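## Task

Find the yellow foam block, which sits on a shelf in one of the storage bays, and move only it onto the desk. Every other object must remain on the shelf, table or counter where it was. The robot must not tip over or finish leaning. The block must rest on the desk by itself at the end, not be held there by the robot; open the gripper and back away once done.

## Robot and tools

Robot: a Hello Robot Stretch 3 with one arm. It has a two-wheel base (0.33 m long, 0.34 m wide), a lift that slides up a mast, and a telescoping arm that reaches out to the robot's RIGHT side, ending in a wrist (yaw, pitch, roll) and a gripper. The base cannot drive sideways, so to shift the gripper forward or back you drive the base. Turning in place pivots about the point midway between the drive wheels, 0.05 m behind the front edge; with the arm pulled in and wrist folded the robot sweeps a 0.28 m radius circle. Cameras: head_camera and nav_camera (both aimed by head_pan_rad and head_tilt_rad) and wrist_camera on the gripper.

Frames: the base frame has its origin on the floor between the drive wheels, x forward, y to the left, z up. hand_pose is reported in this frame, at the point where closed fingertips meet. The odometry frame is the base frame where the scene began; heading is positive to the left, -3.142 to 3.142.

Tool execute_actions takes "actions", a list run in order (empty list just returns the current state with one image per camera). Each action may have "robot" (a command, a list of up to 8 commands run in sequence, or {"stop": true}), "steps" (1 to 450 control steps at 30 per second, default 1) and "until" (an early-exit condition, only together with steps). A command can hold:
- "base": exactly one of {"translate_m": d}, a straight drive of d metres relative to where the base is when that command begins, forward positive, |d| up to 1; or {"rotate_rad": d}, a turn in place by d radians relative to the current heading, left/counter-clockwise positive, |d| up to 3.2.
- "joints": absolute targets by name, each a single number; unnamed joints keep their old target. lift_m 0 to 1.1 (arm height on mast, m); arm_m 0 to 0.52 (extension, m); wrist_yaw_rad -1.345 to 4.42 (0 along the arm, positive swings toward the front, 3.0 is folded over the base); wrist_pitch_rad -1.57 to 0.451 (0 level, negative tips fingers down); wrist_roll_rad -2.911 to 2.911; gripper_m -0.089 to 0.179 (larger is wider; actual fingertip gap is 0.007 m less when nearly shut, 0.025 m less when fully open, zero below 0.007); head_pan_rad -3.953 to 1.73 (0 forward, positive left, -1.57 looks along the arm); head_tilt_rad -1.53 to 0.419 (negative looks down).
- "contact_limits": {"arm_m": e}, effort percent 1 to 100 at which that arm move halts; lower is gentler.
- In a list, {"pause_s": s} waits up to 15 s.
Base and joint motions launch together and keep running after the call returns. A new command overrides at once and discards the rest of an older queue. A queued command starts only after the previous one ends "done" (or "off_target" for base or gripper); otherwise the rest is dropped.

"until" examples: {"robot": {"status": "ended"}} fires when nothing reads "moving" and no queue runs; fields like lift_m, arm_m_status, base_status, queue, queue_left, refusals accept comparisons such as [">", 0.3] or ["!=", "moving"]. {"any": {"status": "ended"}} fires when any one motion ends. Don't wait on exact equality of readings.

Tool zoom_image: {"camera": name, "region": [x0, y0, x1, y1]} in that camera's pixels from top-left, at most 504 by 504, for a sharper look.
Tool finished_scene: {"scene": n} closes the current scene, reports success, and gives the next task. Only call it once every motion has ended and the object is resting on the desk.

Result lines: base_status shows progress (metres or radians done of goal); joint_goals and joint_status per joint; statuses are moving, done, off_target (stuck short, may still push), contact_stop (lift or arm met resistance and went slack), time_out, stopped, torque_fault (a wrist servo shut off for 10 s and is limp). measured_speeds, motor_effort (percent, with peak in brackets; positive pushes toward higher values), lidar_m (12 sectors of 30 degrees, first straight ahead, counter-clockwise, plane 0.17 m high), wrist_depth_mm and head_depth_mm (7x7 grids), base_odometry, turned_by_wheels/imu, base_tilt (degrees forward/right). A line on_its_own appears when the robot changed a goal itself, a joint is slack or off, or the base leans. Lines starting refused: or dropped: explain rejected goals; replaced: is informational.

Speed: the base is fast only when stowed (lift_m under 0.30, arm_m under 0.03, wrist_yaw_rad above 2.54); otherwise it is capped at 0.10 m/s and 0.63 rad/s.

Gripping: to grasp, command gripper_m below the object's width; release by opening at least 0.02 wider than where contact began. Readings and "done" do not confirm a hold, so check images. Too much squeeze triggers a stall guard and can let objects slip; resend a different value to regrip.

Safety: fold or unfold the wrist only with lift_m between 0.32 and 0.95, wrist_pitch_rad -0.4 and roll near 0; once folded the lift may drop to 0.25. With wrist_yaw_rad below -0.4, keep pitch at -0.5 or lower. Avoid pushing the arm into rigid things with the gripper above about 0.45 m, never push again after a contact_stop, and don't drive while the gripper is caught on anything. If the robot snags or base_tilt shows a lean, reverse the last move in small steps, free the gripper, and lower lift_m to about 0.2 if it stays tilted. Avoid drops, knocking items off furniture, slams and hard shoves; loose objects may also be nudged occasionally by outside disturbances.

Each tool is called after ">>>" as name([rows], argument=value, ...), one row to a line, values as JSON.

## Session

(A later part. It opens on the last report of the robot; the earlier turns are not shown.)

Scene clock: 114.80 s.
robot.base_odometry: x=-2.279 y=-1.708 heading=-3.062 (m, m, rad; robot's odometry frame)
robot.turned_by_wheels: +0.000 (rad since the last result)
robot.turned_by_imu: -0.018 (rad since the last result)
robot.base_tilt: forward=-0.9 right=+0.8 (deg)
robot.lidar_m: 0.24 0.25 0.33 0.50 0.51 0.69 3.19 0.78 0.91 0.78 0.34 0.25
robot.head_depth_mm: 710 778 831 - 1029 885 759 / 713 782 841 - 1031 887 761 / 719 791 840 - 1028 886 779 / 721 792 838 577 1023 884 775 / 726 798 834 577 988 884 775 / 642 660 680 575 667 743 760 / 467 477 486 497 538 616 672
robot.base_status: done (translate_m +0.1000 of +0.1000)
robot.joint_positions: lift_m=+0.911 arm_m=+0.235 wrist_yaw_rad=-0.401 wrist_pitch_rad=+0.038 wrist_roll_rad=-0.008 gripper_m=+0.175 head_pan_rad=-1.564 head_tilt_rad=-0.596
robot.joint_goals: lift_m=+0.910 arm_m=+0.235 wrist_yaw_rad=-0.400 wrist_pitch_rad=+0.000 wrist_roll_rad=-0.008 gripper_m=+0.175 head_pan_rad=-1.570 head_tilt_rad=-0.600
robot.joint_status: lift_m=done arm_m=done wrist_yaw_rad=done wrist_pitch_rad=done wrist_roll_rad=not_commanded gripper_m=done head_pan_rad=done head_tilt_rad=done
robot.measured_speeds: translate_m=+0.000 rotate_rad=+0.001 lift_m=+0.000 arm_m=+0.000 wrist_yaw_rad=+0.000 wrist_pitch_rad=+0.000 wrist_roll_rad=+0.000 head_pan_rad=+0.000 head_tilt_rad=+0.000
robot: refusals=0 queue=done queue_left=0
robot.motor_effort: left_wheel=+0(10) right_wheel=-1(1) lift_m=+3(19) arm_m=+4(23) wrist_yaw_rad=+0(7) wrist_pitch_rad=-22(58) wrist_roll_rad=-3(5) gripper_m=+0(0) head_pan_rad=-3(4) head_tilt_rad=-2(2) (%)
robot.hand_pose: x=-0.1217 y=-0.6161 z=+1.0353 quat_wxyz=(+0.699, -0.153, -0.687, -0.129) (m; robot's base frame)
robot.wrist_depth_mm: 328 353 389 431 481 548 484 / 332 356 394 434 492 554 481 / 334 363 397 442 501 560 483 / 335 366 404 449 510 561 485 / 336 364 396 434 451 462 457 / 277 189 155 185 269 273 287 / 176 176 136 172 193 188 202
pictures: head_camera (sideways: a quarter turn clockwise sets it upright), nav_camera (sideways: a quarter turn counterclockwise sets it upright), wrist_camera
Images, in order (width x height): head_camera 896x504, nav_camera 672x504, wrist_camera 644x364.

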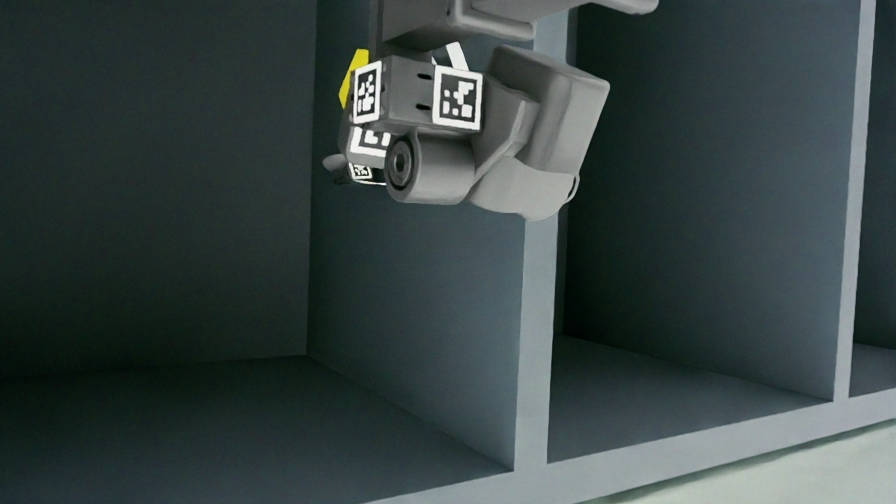

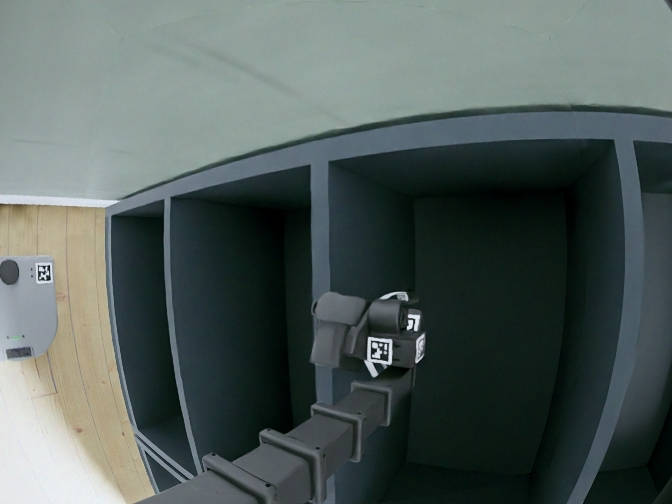

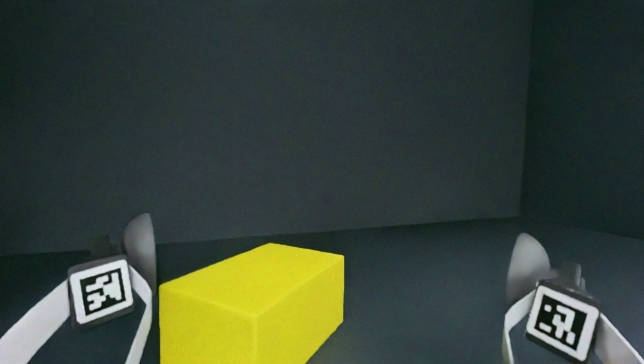

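>>> execute_actions([
  {"robot":[{"joints":{"lift_m":0.975}},{"base":{"translate_m":0.035},"joints":{"wrist_pitch_rad":-0.3}}],"steps":450,"until":{"robot":{"status":"ended"}}},
])

Scene clock: 132.20 s.
robot.base_odometry: x=-2.314 y=-1.711 heading=-3.062 (m, m, rad; robot's odometry frame)
robot.turned_by_wheels: +0.000 (rad since the last result)
robot.turned_by_imu: -0.019 (rad since the last result)
robot.base_tilt: forward=-0.5 right=+1.4 (deg)
robot.lidar_m: 0.20 0.21 0.28 0.50 0.51 0.69 1.74 0.80 0.91 0.69 0.30 0.21
robot.head_depth_mm: 696 765 - 542 980 877 756 / 701 770 - - 984 876 752 / 703 776 821 - 983 874 770 / 708 781 808 561 983 876 770 / 710 774 767 561 845 861 767 / 541 556 574 536 557 629 731 / 385 393 406 450 503 567 586
robot.base_status: done (translate_m +0.0350 of +0.0350)
robot.joint_positions: lift_m=+0.975 arm_m=+0.235 wrist_yaw_rad=-0.399 wrist_pitch_rad=-0.313 wrist_roll_rad=-0.018 gripper_m=+0.175 head_pan_rad=-1.564 head_tilt_rad=-0.596
robot.joint_goals: lift_m=+0.975 arm_m=+0.235 wrist_yaw_rad=-0.400 wrist_pitch_rad=-0.300 wrist_roll_rad=-0.018 gripper_m=+0.175 head_pan_rad=-1.570 head_tilt_rad=-0.600
robot.joint_status: lift_m=done arm_m=done wrist_yaw_rad=done wrist_pitch_rad=done wrist_roll_rad=not_commanded gripper_m=done head_pan_rad=done head_tilt_rad=done
robot.measured_speeds: translate_m=+0.000 rotate_rad=+0.000 lift_m=+0.000 arm_m=+0.000 wrist_yaw_rad=+0.000 wrist_pitch_rad=+0.000 wrist_roll_rad=+0.000 head_pan_rad=+0.000 head_tilt_rad=+0.000
robot: refusals=0 queue=done queue_left=0
robot.motor_effort: left_wheel=+0(8) right_wheel=-1(18) lift_m=+21(23) arm_m=+1(4) wrist_yaw_rad=+0(2) wrist_pitch_rad=+8(22) wrist_roll_rad=+0(3) gripper_m=+0(0) head_pan_rad=-3(3) head_tilt_rad=-1(1) (%)
robot.hand_pose: x=-0.1134 y=-0.5975 z=+1.0117 quat_wxyz=(+0.669, -0.028, -0.700, -0.247) (m; robot's base frame)
robot.wrist_depth_mm: 295 319 345 380 428 482 485 / 310 335 369 407 458 522 500 / 327 353 384 418 450 465 469 / 281 286 288 191 281 303 306 / 213 226 206 156 212 226 228 / - 170 174 164 178 178 181 / 139 144 145 146 147 146 153
pictures: head_camera (sideways: a quarter turn clockwise sets it upright), nav_camera (sideways: a quarter turn counterclockwise sets it upright), wrist_camera
Images, in order (width x height): head_camera 896x504, nav_camera 672x504, wrist_camera 644x364.

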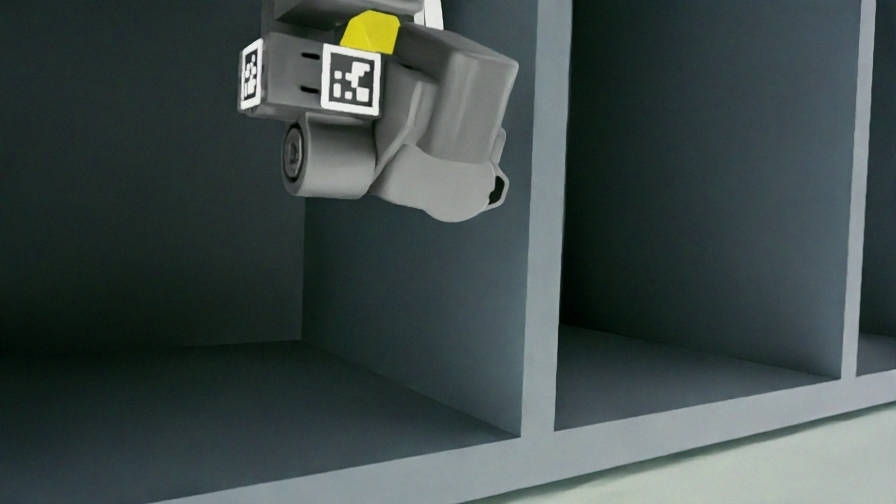

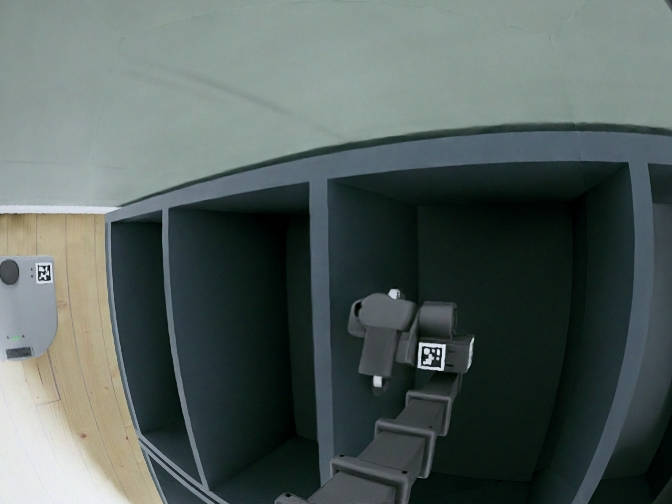

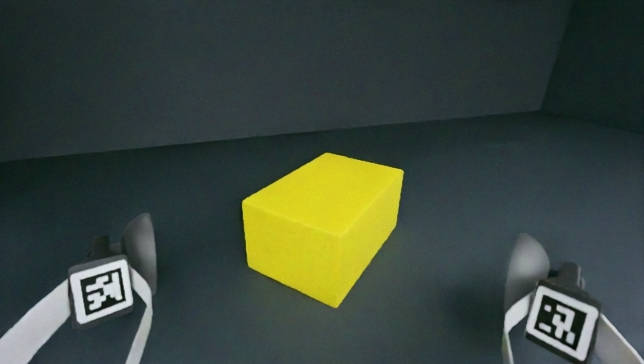

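>>> execute_actions([
  {"robot":[{"base":{"translate_m":-0.008},"joints":{"arm_m":0.275}},{"joints":{"gripper_m":0.02}}],"steps":450,"until":{"robot":{"status":"ended"}}},
])

Scene clock: 141.30 s.
robot.base_odometry: x=-2.306 y=-1.710 heading=-3.062 (m, m, rad; robot's odometry frame)
robot.turned_by_wheels: +0.000 (rad since the last result)
robot.turned_by_imu: -0.001 (rad since the last result)
robot.base_tilt: forward=-0.4 right=+1.5 (deg)
robot.lidar_m: 0.21 0.22 0.29 0.50 0.52 0.69 3.22 0.80 0.91 0.72 0.31 0.22
robot.head_depth_mm: 698 759 - 543 987 880 753 / 701 761 - 519 983 876 752 / 705 774 806 520 981 872 773 / 706 778 804 561 979 873 769 / 710 781 803 561 895 870 770 / 570 589 604 536 587 657 741 / 406 414 423 458 517 566 608
robot.base_status: done (translate_m -0.0080 of -0.0080)
robot.joint_positions: lift_m=+0.975 arm_m=+0.275 wrist_yaw_rad=-0.399 wrist_pitch_rad=-0.314 wrist_roll_rad=-0.018 gripper_m=+0.021 head_pan_rad=-1.564 head_tilt_rad=-0.596
robot.joint_goals: lift_m=+0.975 arm_m=+0.275 wrist_yaw_rad=-0.400 wrist_pitch_rad=-0.300 wrist_roll_rad=-0.018 gripper_m=+0.020 head_pan_rad=-1.570 head_tilt_rad=-0.600
robot.joint_status: lift_m=done arm_m=done wrist_yaw_rad=done wrist_pitch_rad=done wrist_roll_rad=not_commanded gripper_m=done head_pan_rad=done head_tilt_rad=done
robot.measured_speeds: translate_m=+0.000 rotate_rad=+0.000 lift_m=+0.000 arm_m=+0.000 wrist_yaw_rad=+0.000 wrist_pitch_rad=+0.000 wrist_roll_rad=+0.000 head_pan_rad=+0.000 head_tilt_rad=+0.000
robot: refusals=0 queue=done queue_left=0
robot.motor_effort: left_wheel=+0(3) right_wheel=-1(5) lift_m=+21(20) arm_m=+3(4) wrist_yaw_rad=+0(0) wrist_pitch_rad=+8(8) wrist_roll_rad=+0(0) gripper_m=-20(91) head_pan_rad=-3(3) head_tilt_rad=-2(2) (%)
robot.hand_pose: x=-0.1134 y=-0.6373 z=+1.0116 quat_wxyz=(+0.669, -0.028, -0.700, -0.247) (m; robot's base frame)
robot.wrist_depth_mm: 266 286 315 347 386 435 469 / 278 301 331 367 415 474 494 / 294 319 354 389 426 458 469 / 282 284 288 273 299 305 307 / 212 213 222 141 156 224 226 / 171 172 133 123 117 178 180 / 143 143 144 135 142 148 149
pictures: head_camera (sideways: a quarter turn clockwise sets it upright), nav_camera (sideways: a quarter turn counterclockwise sets it upright), wrist_camera
Images, in order (width x height): head_camera 896x504, nav_camera 672x504, wrist_camera 644x364.

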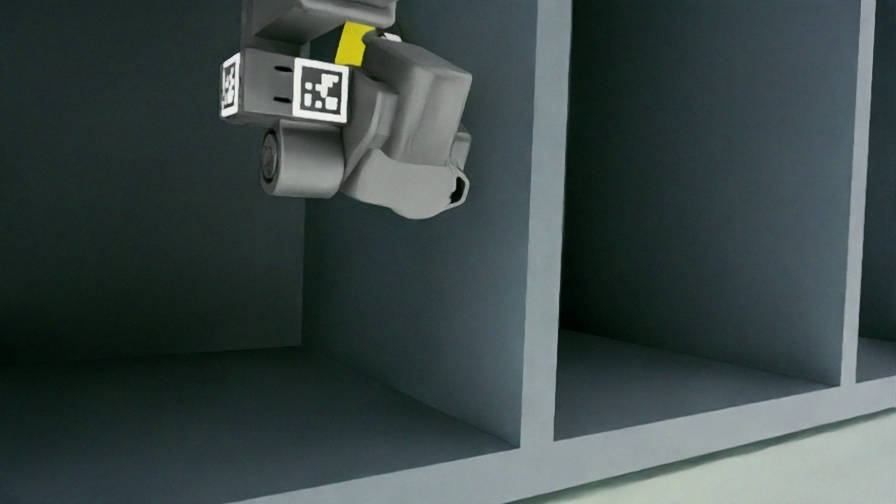

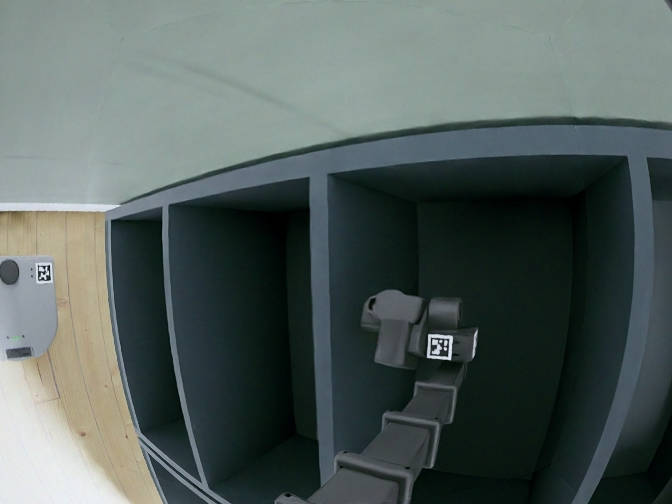

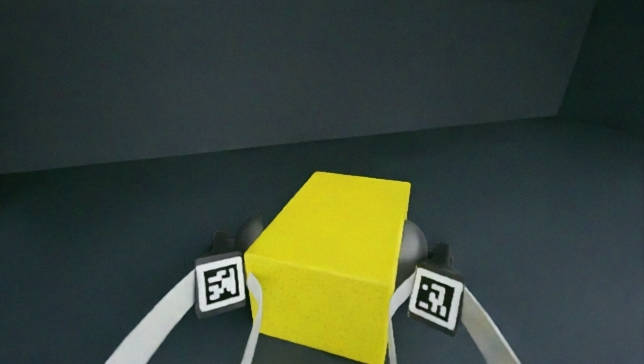

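>>> execute_actions([
  {"robot":[{"joints":{"lift_m":1.01}},{"joints":{"arm_m":0.0},"base":{"rotate_rad":0.03}},{"base":{"translate_m":-0.2},"joints":{"head_pan_rad":-3.0,"head_tilt_rad":-0.6}},{"joints":{"wrist_yaw_rad":1.4,"wrist_pitch_rad":-0.4}},{"joints":{"lift_m":0.6,"wrist_yaw_rad":2.7}},{"joints":{"lift_m":0.28}}],"steps":450,"until":{"robot":{"status":"ended"}}},
  {"steps":300,"until":{"robot":{"status":"ended"}}},
])

Scene clock: 168.17 s.
robot.base_odometry: x=-2.107 y=-1.688 heading=-3.032 (m, m, rad; robot's odometry frame)
robot.turned_by_wheels: +0.030 (rad since the last result)
robot.turned_by_imu: +0.027 (rad since the last result)
robot.base_tilt: forward=-0.5 right=+1.5 (deg)
robot.lidar_m: 0.41 0.42 0.52 0.50 0.52 0.70 3.04 0.64 0.68 0.87 0.55 0.43
robot.head_depth_mm: 2748 3004 3238 2421 1839 1484 1253 / 2809 3084 3292 2415 1841 1498 1249 / 2865 3150 3270 2388 1846 1484 1254 / 2915 3201 3432 2413 1834 1483 1253 / 1253 1342 1550 1649 1754 1479 1239 / 1268 1341 1571 1398 1565 1398 1213 / 1296 1377 913 1402 1037 920 1036
robot.base_status: done (translate_m -0.2000 of -0.2000)
robot.joint_positions: lift_m=+0.280 arm_m=+0.003 wrist_yaw_rad=+2.698 wrist_pitch_rad=-0.417 wrist_roll_rad=-0.018 gripper_m=+0.021 head_pan_rad=-2.993 head_tilt_rad=-0.596
robot.joint_goals: lift_m=+0.280 arm_m=+0.000 wrist_yaw_rad=+2.700 wrist_pitch_rad=-0.400 wrist_roll_rad=-0.018 gripper_m=+0.020 head_pan_rad=-3.000 head_tilt_rad=-0.600
robot.joint_status: lift_m=done arm_m=done wrist_yaw_rad=done wrist_pitch_rad=done wrist_roll_rad=not_commanded gripper_m=done head_pan_rad=done head_tilt_rad=done
robot.measured_speeds: translate_m=+0.000 rotate_rad=+0.000 lift_m=+0.000 arm_m=+0.000 wrist_yaw_rad=+0.000 wrist_pitch_rad=+0.000 wrist_roll_rad=+0.000 head_pan_rad=+0.000 head_tilt_rad=+0.000
robot: refusals=0 queue=done queue_left=0
robot.motor_effort: left_wheel=-2(6) right_wheel=+2(4) lift_m=+17(21) arm_m=-4(6) wrist_yaw_rad=+1(2) wrist_pitch_rad=+10(12) wrist_roll_rad=+0(0) gripper_m=-20(20) head_pan_rad=-4(49) head_tilt_rad=-2(0) (%)
robot.hand_pose: x=+0.0751 y=+0.0548 z=+0.2930 quat_wxyz=(+0.295, +0.701, -0.006, +0.649) (m; robot's base frame)
robot.wrist_depth_mm: 404 437 482 534 547 394 308 / 431 468 522 583 564 406 317 / 461 500 563 625 599 419 326 / 501 541 605 641 562 437 335 / - 571 611 141 526 451 344 / - 522 132 123 117 453 354 / - - - 134 423 425 355
pictures: head_camera (sideways: a quarter turn clockwise sets it upright), nav_camera (sideways: a quarter turn counterclockwise sets it upright), wrist_camera
Images, in order (width x height): head_camera 896x504, nav_camera 672x504, wrist_camera 644x364.

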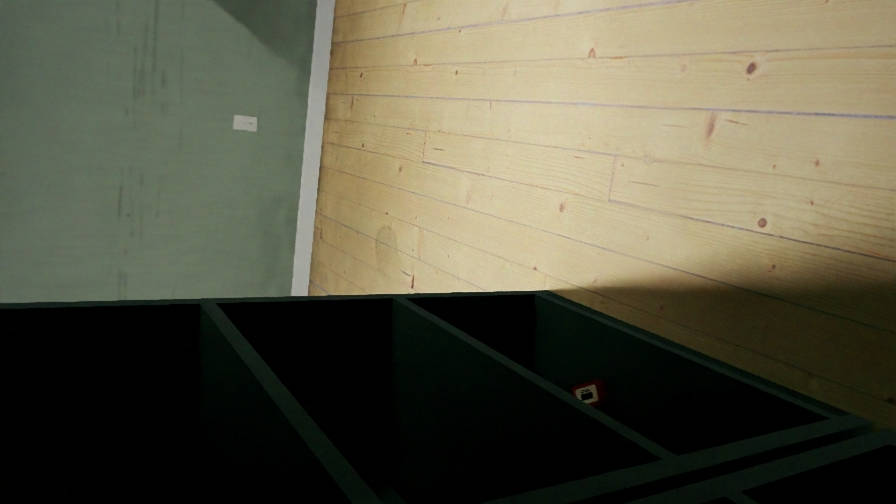

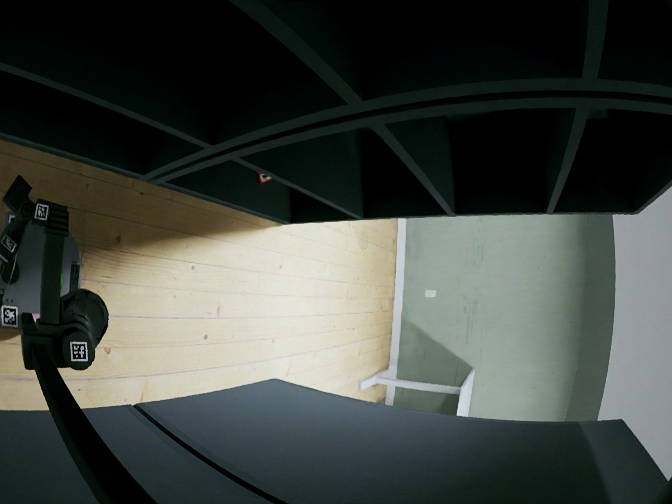

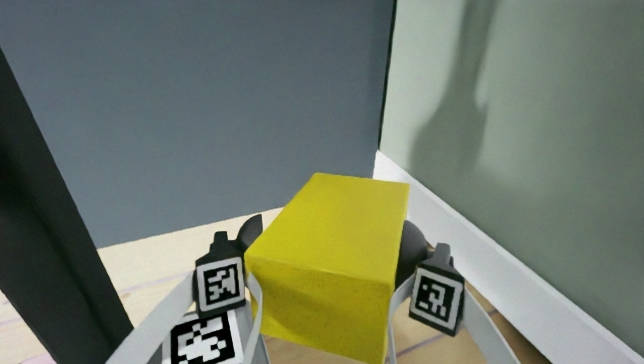

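>>> execute_actions([
  {"robot":[{"base":{"rotate_rad":3.13},"joints":{"head_pan_rad":-0.9,"head_tilt_rad":-0.6}},{"base":{"translate_m":1.0}},{"base":{"translate_m":1.0}}],"steps":450,"until":{"robot":{"status":"ended"}}},
])

Scene clock: 185.80 s.
robot.base_odometry: x=-0.116 y=-1.492 heading=+0.098 (m, m, rad; robot's odometry frame)
robot.turned_by_wheels: +3.130 (rad since the last result)
robot.turned_by_imu: +3.133 (rad since the last result)
robot.base_tilt: forward=-0.5 right=+1.5 (deg)
robot.lidar_m: 1.37 1.41 1.85 2.35 0.80 0.73 1.95 0.68 0.72 1.95 1.68 1.16
robot.head_depth_mm: 2158 1863 2520 2410 1848 1488 1252 / 2274 1650 2257 2335 1823 1493 1249 / 2025 1620 1731 2184 1836 1484 1249 / 1812 1613 1043 2113 1842 1459 1248 / 1606 1606 972 2130 1829 1482 1245 / 1479 1495 1107 1354 1634 1484 1248 / 1339 1405 1535 1705 1761 1472 1246
robot.base_status: done (translate_m +1.0000 of +1.0000)
robot.joint_positions: lift_m=+0.280 arm_m=+0.003 wrist_yaw_rad=+2.699 wrist_pitch_rad=-0.417 wrist_roll_rad=-0.018 gripper_m=+0.021 head_pan_rad=-0.907 head_tilt_rad=-0.596
robot.joint_goals: lift_m=+0.280 arm_m=+0.000 wrist_yaw_rad=+2.700 wrist_pitch_rad=-0.400 wrist_roll_rad=-0.018 gripper_m=+0.020 head_pan_rad=-0.900 head_tilt_rad=-0.600
robot.joint_status: lift_m=done arm_m=done wrist_yaw_rad=done wrist_pitch_rad=done wrist_roll_rad=not_commanded gripper_m=done head_pan_rad=done head_tilt_rad=done
robot.measured_speeds: translate_m=+0.000 rotate_rad=+0.000 lift_m=+0.000 arm_m=+0.000 wrist_yaw_rad=+0.000 wrist_pitch_rad=+0.000 wrist_roll_rad=+0.000 head_pan_rad=+0.000 head_tilt_rad=+0.000
robot: refusals=0 queue=done queue_left=0
robot.motor_effort: left_wheel=-2(9) right_wheel=+3(10) lift_m=+17(16) arm_m=-5(5) wrist_yaw_rad=+1(2) wrist_pitch_rad=+10(10) wrist_roll_rad=+0(0) gripper_m=-20(20) head_pan_rad=+3(49) head_tilt_rad=+0(1) (%)
robot.hand_pose: x=+0.0750 y=+0.0549 z=+0.2930 quat_wxyz=(+0.295, +0.701, -0.006, +0.649) (m; robot's base frame)
robot.wrist_depth_mm: - - - - - - - / - - - - - - - / - - - - - - - / 765 768 763 729 784 792 798 / - 606 627 141 571 617 624 / - 521 132 123 117 515 519 / - - - 135 424 438 441
pictures: head_camera (sideways: a quarter turn clockwise sets it upright), nav_camera (sideways: a quarter turn counterclockwise sets it upright), wrist_camera
Images, in order (width x height): head_camera 896x504, nav_camera 672x504, wrist_camera 644x364.

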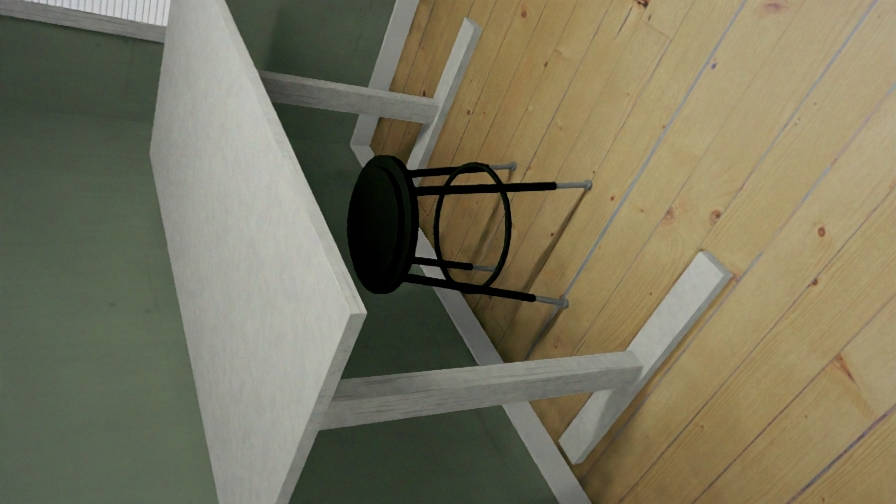

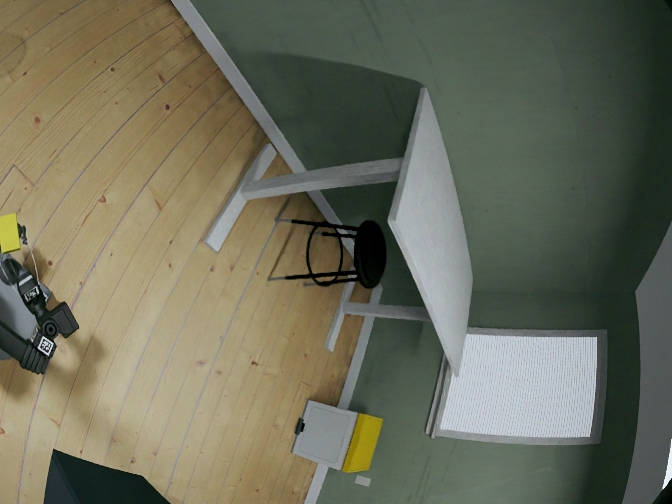

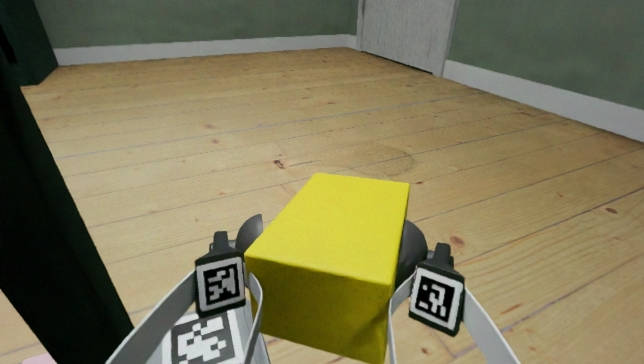

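>>> execute_actions([
  {"robot":[{"base":{"translate_m":0.95},"joints":{"head_pan_rad":-1.57}},{"joints":{"lift_m":0.75,"wrist_yaw_rad":2.6}},{"joints":{"lift_m":1.0,"wrist_yaw_rad":0,"wrist_pitch_rad":-0.3}},{"joints":{"arm_m":0.4}}],"steps":450,"until":{"robot":{"status":"ended"}}},
  {"steps":300,"until":{"robot":{"status":"ended"}}},
])

Scene clock: 210.00 s.
robot.base_odometry: x=+0.829 y=-1.399 heading=+0.098 (m, m, rad; robot's odometry frame)
robot.turned_by_wheels: +0.000 (rad since the last result)
robot.turned_by_imu: -0.003 (rad since the last result)
robot.base_tilt: forward=-0.4 right=+1.5 (deg)
robot.lidar_m: 0.43 0.44 0.58 1.37 2.42 1.58 1.76 1.52 2.04 0.66 0.64 0.45
robot.head_depth_mm: 1984 2091 869 673 1841 1490 1248 / 1994 - 818 671 1833 1482 1215 / 1997 1983 814 665 1715 1477 1217 / 2002 1617 914 665 845 995 1185 / 2016 1606 911 663 1768 1481 1210 / 1610 1434 908 662 1707 1480 1215 / 1138 1153 903 688 1227 1245 1180
robot.base_status: done (translate_m +0.9500 of +0.9500)
robot.joint_positions: lift_m=+1.000 arm_m=+0.400 wrist_yaw_rad=+0.001 wrist_pitch_rad=-0.323 wrist_roll_rad=-0.018 gripper_m=+0.021 head_pan_rad=-1.563 head_tilt_rad=-0.596
robot.joint_goals: lift_m=+1.000 arm_m=+0.400 wrist_yaw_rad=+0.000 wrist_pitch_rad=-0.300 wrist_roll_rad=-0.018 gripper_m=+0.020 head_pan_rad=-1.570 head_tilt_rad=-0.600
robot.joint_status: lift_m=done arm_m=done wrist_yaw_rad=done wrist_pitch_rad=done wrist_roll_rad=not_commanded gripper_m=done head_pan_rad=done head_tilt_rad=done
robot.measured_speeds: translate_m=+0.000 rotate_rad=+0.000 lift_m=+0.000 arm_m=+0.000 wrist_yaw_rad=+0.000 wrist_pitch_rad=+0.000 wrist_roll_rad=+0.000 head_pan_rad=+0.000 head_tilt_rad=+0.000
robot: refusals=0 queue=done queue_left=0
robot.motor_effort: left_wheel=-3(6) right_wheel=+1(9) lift_m=+21(21) arm_m=+3(5) wrist_yaw_rad=+0(2) wrist_pitch_rad=+14(16) wrist_roll_rad=+0(0) gripper_m=-20(20) head_pan_rad=-4(42) head_tilt_rad=-1(2) (%)
robot.hand_pose: x=-0.0213 y=-0.7799 z=+1.0343 quat_wxyz=(+0.705, +0.115, -0.691, -0.113) (m; robot's base frame)
robot.wrist_depth_mm: 556 803 - - - - - / 562 812 - - - - - / 549 610 618 640 646 - - / 410 415 419 399 439 440 - / 315 317 335 141 299 329 335 / 253 256 133 123 116 264 266 / 212 213 212 135 211 220 221
pictures: head_camera (sideways: a quarter turn clockwise sets it upright), nav_camera (sideways: a quarter turn counterclockwise sets it upright), wrist_camera
Images, in order (width x height): head_camera 896x504, nav_camera 672x504, wrist_camera 644x364.

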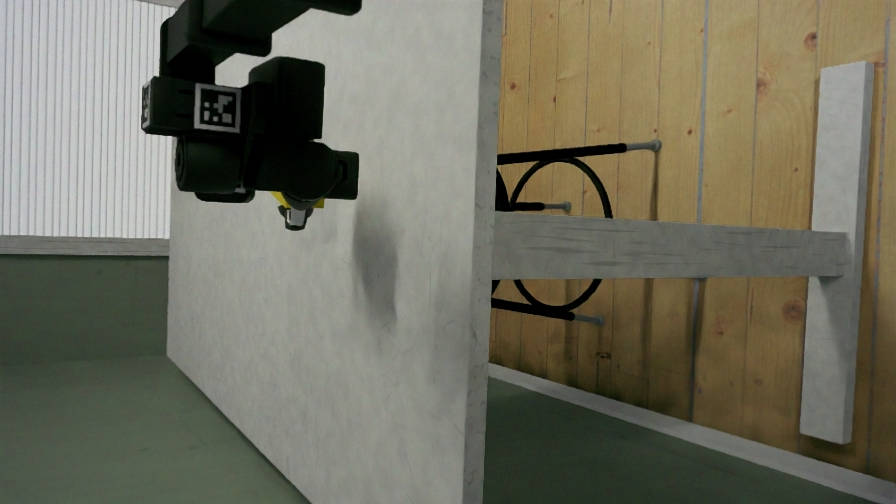

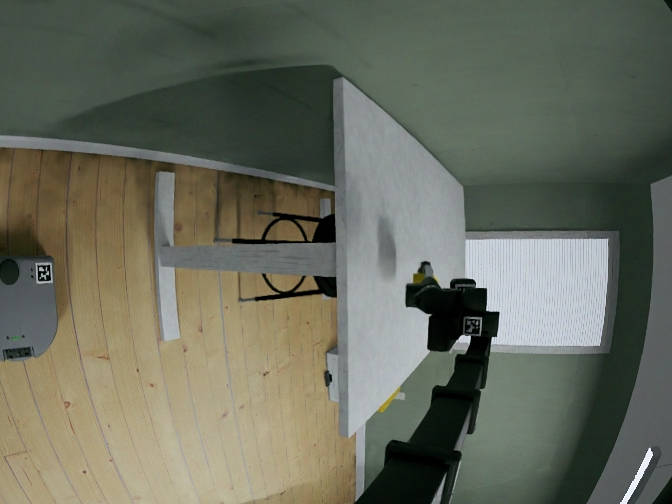

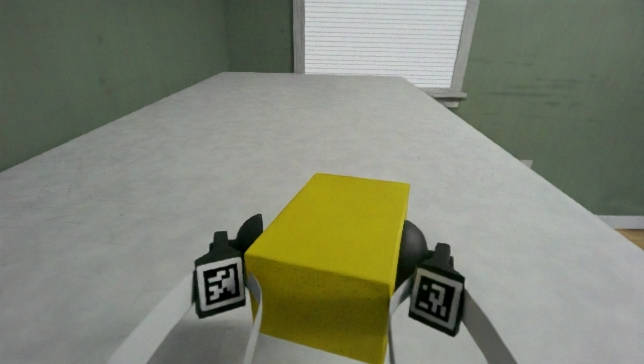

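>>> execute_actions([
  {"robot":{"joints":{"lift_m":0.953}},"steps":450,"until":{"robot":{"status":"ended"}}},
])

Scene clock: 218.17 s.
robot.base_odometry: x=+0.829 y=-1.399 heading=+0.098 (m, m, rad; robot's odometry frame)
robot.turned_by_wheels: +0.000 (rad since the last result)
robot.turned_by_imu: -0.001 (rad since the last result)
robot.base_tilt: forward=-0.4 right=+1.5 (deg)
robot.lidar_m: 0.43 0.44 0.58 1.37 2.42 1.58 1.76 1.53 2.04 0.66 0.64 0.45
robot.head_depth_mm: 1975 2138 - 641 1843 1496 1257 / 1982 1965 - 670 1850 1492 1218 / 1994 1643 - 668 1730 1489 1217 / 2004 1619 913 665 848 1002 1192 / 2016 1599 908 664 1773 1480 1214 / 1611 1434 906 662 1706 1478 1205 / 1133 1158 907 689 1220 1243 1185
robot.base_status: done (translate_m +0.9500 of +0.9500)
robot.joint_positions: lift_m=+0.953 arm_m=+0.400 wrist_yaw_rad=+0.001 wrist_pitch_rad=-0.323 wrist_roll_rad=-0.018 gripper_m=+0.021 head_pan_rad=-1.563 head_tilt_rad=-0.596
robot.joint_goals: lift_m=+0.953 arm_m=+0.400 wrist_yaw_rad=+0.000 wrist_pitch_rad=-0.300 wrist_roll_rad=-0.018 gripper_m=+0.020 head_pan_rad=-1.570 head_tilt_rad=-0.600
robot.joint_status: lift_m=done arm_m=done wrist_yaw_rad=done wrist_pitch_rad=done wrist_roll_rad=not_commanded gripper_m=done head_pan_rad=done head_tilt_rad=done
robot.measured_speeds: translate_m=+0.000 rotate_rad=+0.000 lift_m=+0.000 arm_m=+0.000 wrist_yaw_rad=+0.000 wrist_pitch_rad=+0.000 wrist_roll_rad=+0.000 head_pan_rad=+0.000 head_tilt_rad=+0.000
robot: refusals=0 queue=done queue_left=0
robot.motor_effort: left_wheel=-3(3) right_wheel=+2(2) lift_m=+16(21) arm_m=+3(3) wrist_yaw_rad=-1(0) wrist_pitch_rad=+14(14) wrist_roll_rad=+0(0) gripper_m=-20(20) head_pan_rad=-3(4) head_tilt_rad=-1(2) (%)
robot.hand_pose: x=-0.0213 y=-0.7800 z=+0.9876 quat_wxyz=(+0.705, +0.115, -0.691, -0.113) (m; robot's base frame)
robot.wrist_depth_mm: 555 811 - - - - - / 559 734 899 907 - - - / 453 462 471 484 492 502 - / 311 317 321 303 330 333 340 / 238 241 254 141 227 250 253 / 192 193 133 123 117 200 202 / 161 162 160 134 160 167 167
pictures: head_camera (sideways: a quarter turn clockwise sets it upright), nav_camera (sideways: a quarter turn counterclockwise sets it upright), wrist_camera
Images, in order (width x height): head_camera 896x504, nav_camera 672x504, wrist_camera 644x364.

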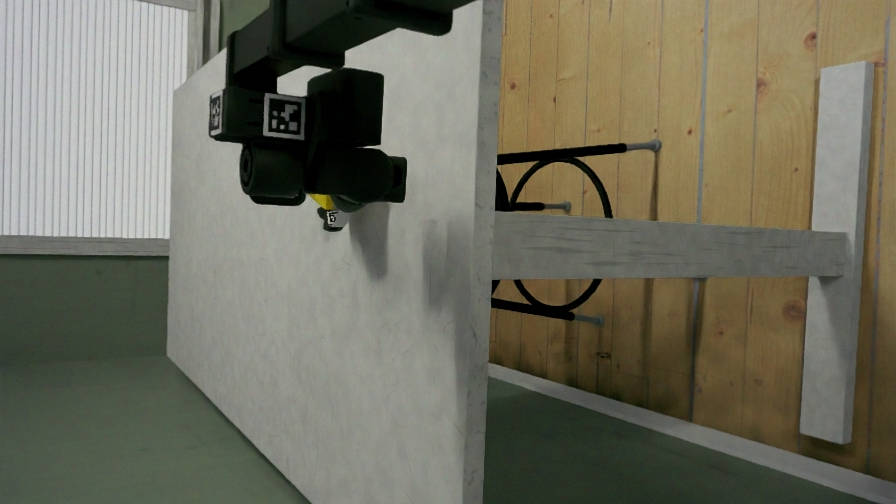

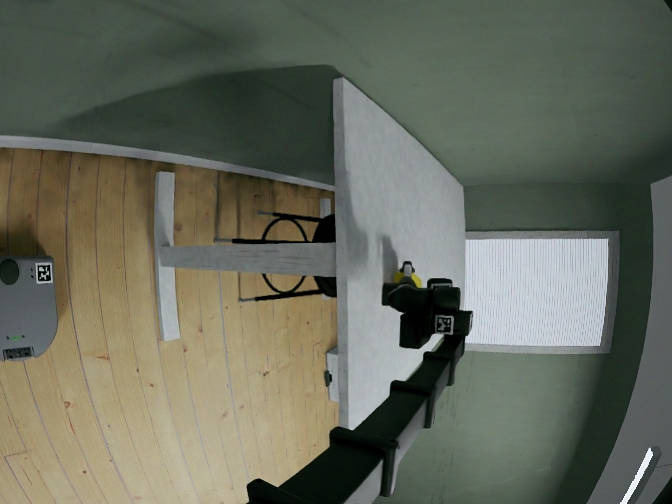

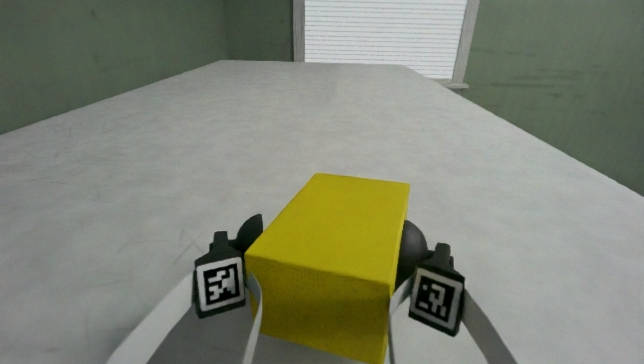

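>>> execute_actions([
  {"robot":[{"joints":{"lift_m":0.937}},{"joints":{"gripper_m":0.14}},{"joints":{"lift_m":0.96,"arm_m":0.0}}],"steps":450,"until":{"robot":{"status":"ended"}}},
])

Scene clock: 228.97 s.
robot.base_odometry: x=+0.829 y=-1.399 heading=+0.098 (m, m, rad; robot's odometry frame)
robot.turned_by_wheels: +0.000 (rad since the last result)
robot.turned_by_imu: -0.001 (rad since the last result)
robot.base_tilt: forward=-0.4 right=+1.5 (deg)
robot.lidar_m: 0.43 0.44 0.58 1.36 2.43 1.58 1.76 1.52 2.05 0.66 0.64 0.45
robot.head_depth_mm: 1983 2161 926 672 1986 - - / 1996 1640 922 670 2009 - - / 1994 1632 801 669 - - - / 2001 1626 918 665 829 1007 1173 / 2013 1613 907 664 1793 1485 1213 / 1629 1453 905 662 1704 1482 1213 / 1140 1157 900 690 1219 1238 1188
robot.base_status: done (translate_m +0.9500 of +0.9500)
robot.joint_positions: lift_m=+0.960 arm_m=+0.003 wrist_yaw_rad=+0.001 wrist_pitch_rad=-0.320 wrist_roll_rad=-0.018 gripper_m=+0.140 head_pan_rad=-1.563 head_tilt_rad=-0.596
robot.joint_goals: lift_m=+0.960 arm_m=+0.000 wrist_yaw_rad=+0.000 wrist_pitch_rad=-0.300 wrist_roll_rad=-0.018 gripper_m=+0.140 head_pan_rad=-1.570 head_tilt_rad=-0.600
robot.joint_status: lift_m=done arm_m=done wrist_yaw_rad=done wrist_pitch_rad=done wrist_roll_rad=not_commanded gripper_m=done head_pan_rad=done head_tilt_rad=done
robot.measured_speeds: translate_m=+0.000 rotate_rad=+0.000 lift_m=+0.000 arm_m=+0.000 wrist_yaw_rad=+0.000 wrist_pitch_rad=+0.000 wrist_roll_rad=+0.000 head_pan_rad=+0.000 head_tilt_rad=+0.000
robot: refusals=0 queue=done queue_left=0
robot.motor_effort: left_wheel=-3(3) right_wheel=+2(2) lift_m=+21(22) arm_m=-4(4) wrist_yaw_rad=-1(1) wrist_pitch_rad=+12(14) wrist_roll_rad=+0(0) gripper_m=+0(81) head_pan_rad=-4(4) head_tilt_rad=-2(2) (%)
robot.hand_pose: x=-0.0213 y=-0.3835 z=+0.9950 quat_wxyz=(+0.705, +0.114, -0.691, -0.112) (m; robot's base frame)
robot.wrist_depth_mm: 538 774 - - - - - / 535 732 - - - - - / 485 494 503 488 529 599 - / 342 340 343 348 351 357 388 / 549 736 - 954 - - - / 535 - - - - - - / 511 819 - - - - -
pictures: head_camera (sideways: a quarter turn clockwise sets it upright), nav_camera (sideways: a quarter turn counterclockwise sets it upright), wrist_camera
Images, in order (width x height): head_camera 896x504, nav_camera 672x504, wrist_camera 644x364.

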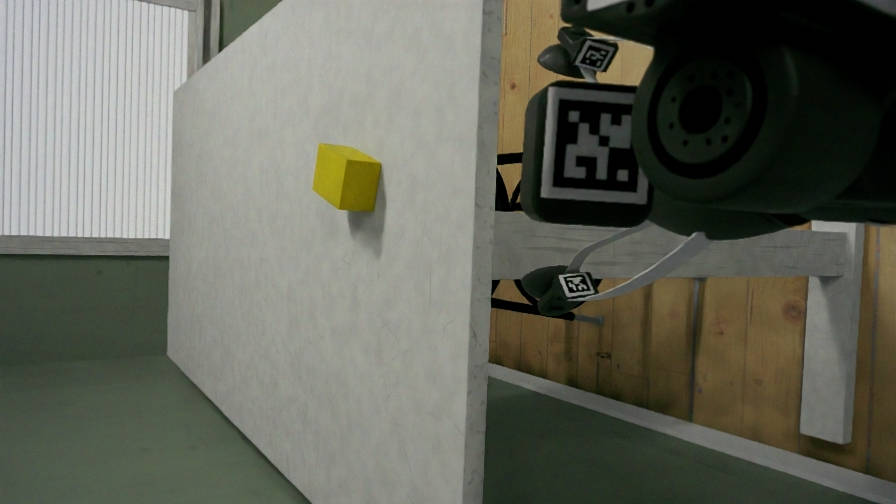

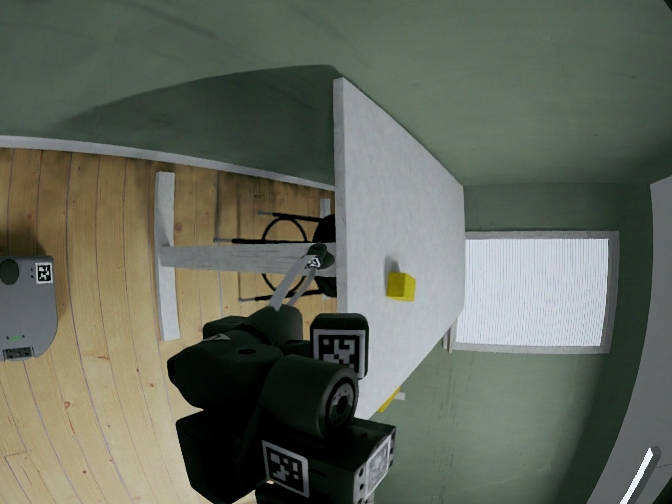

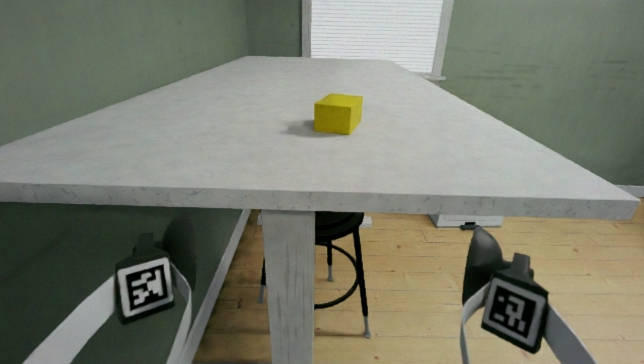

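>>> finished_scene(scene=1)

The scene is finished: the task was done.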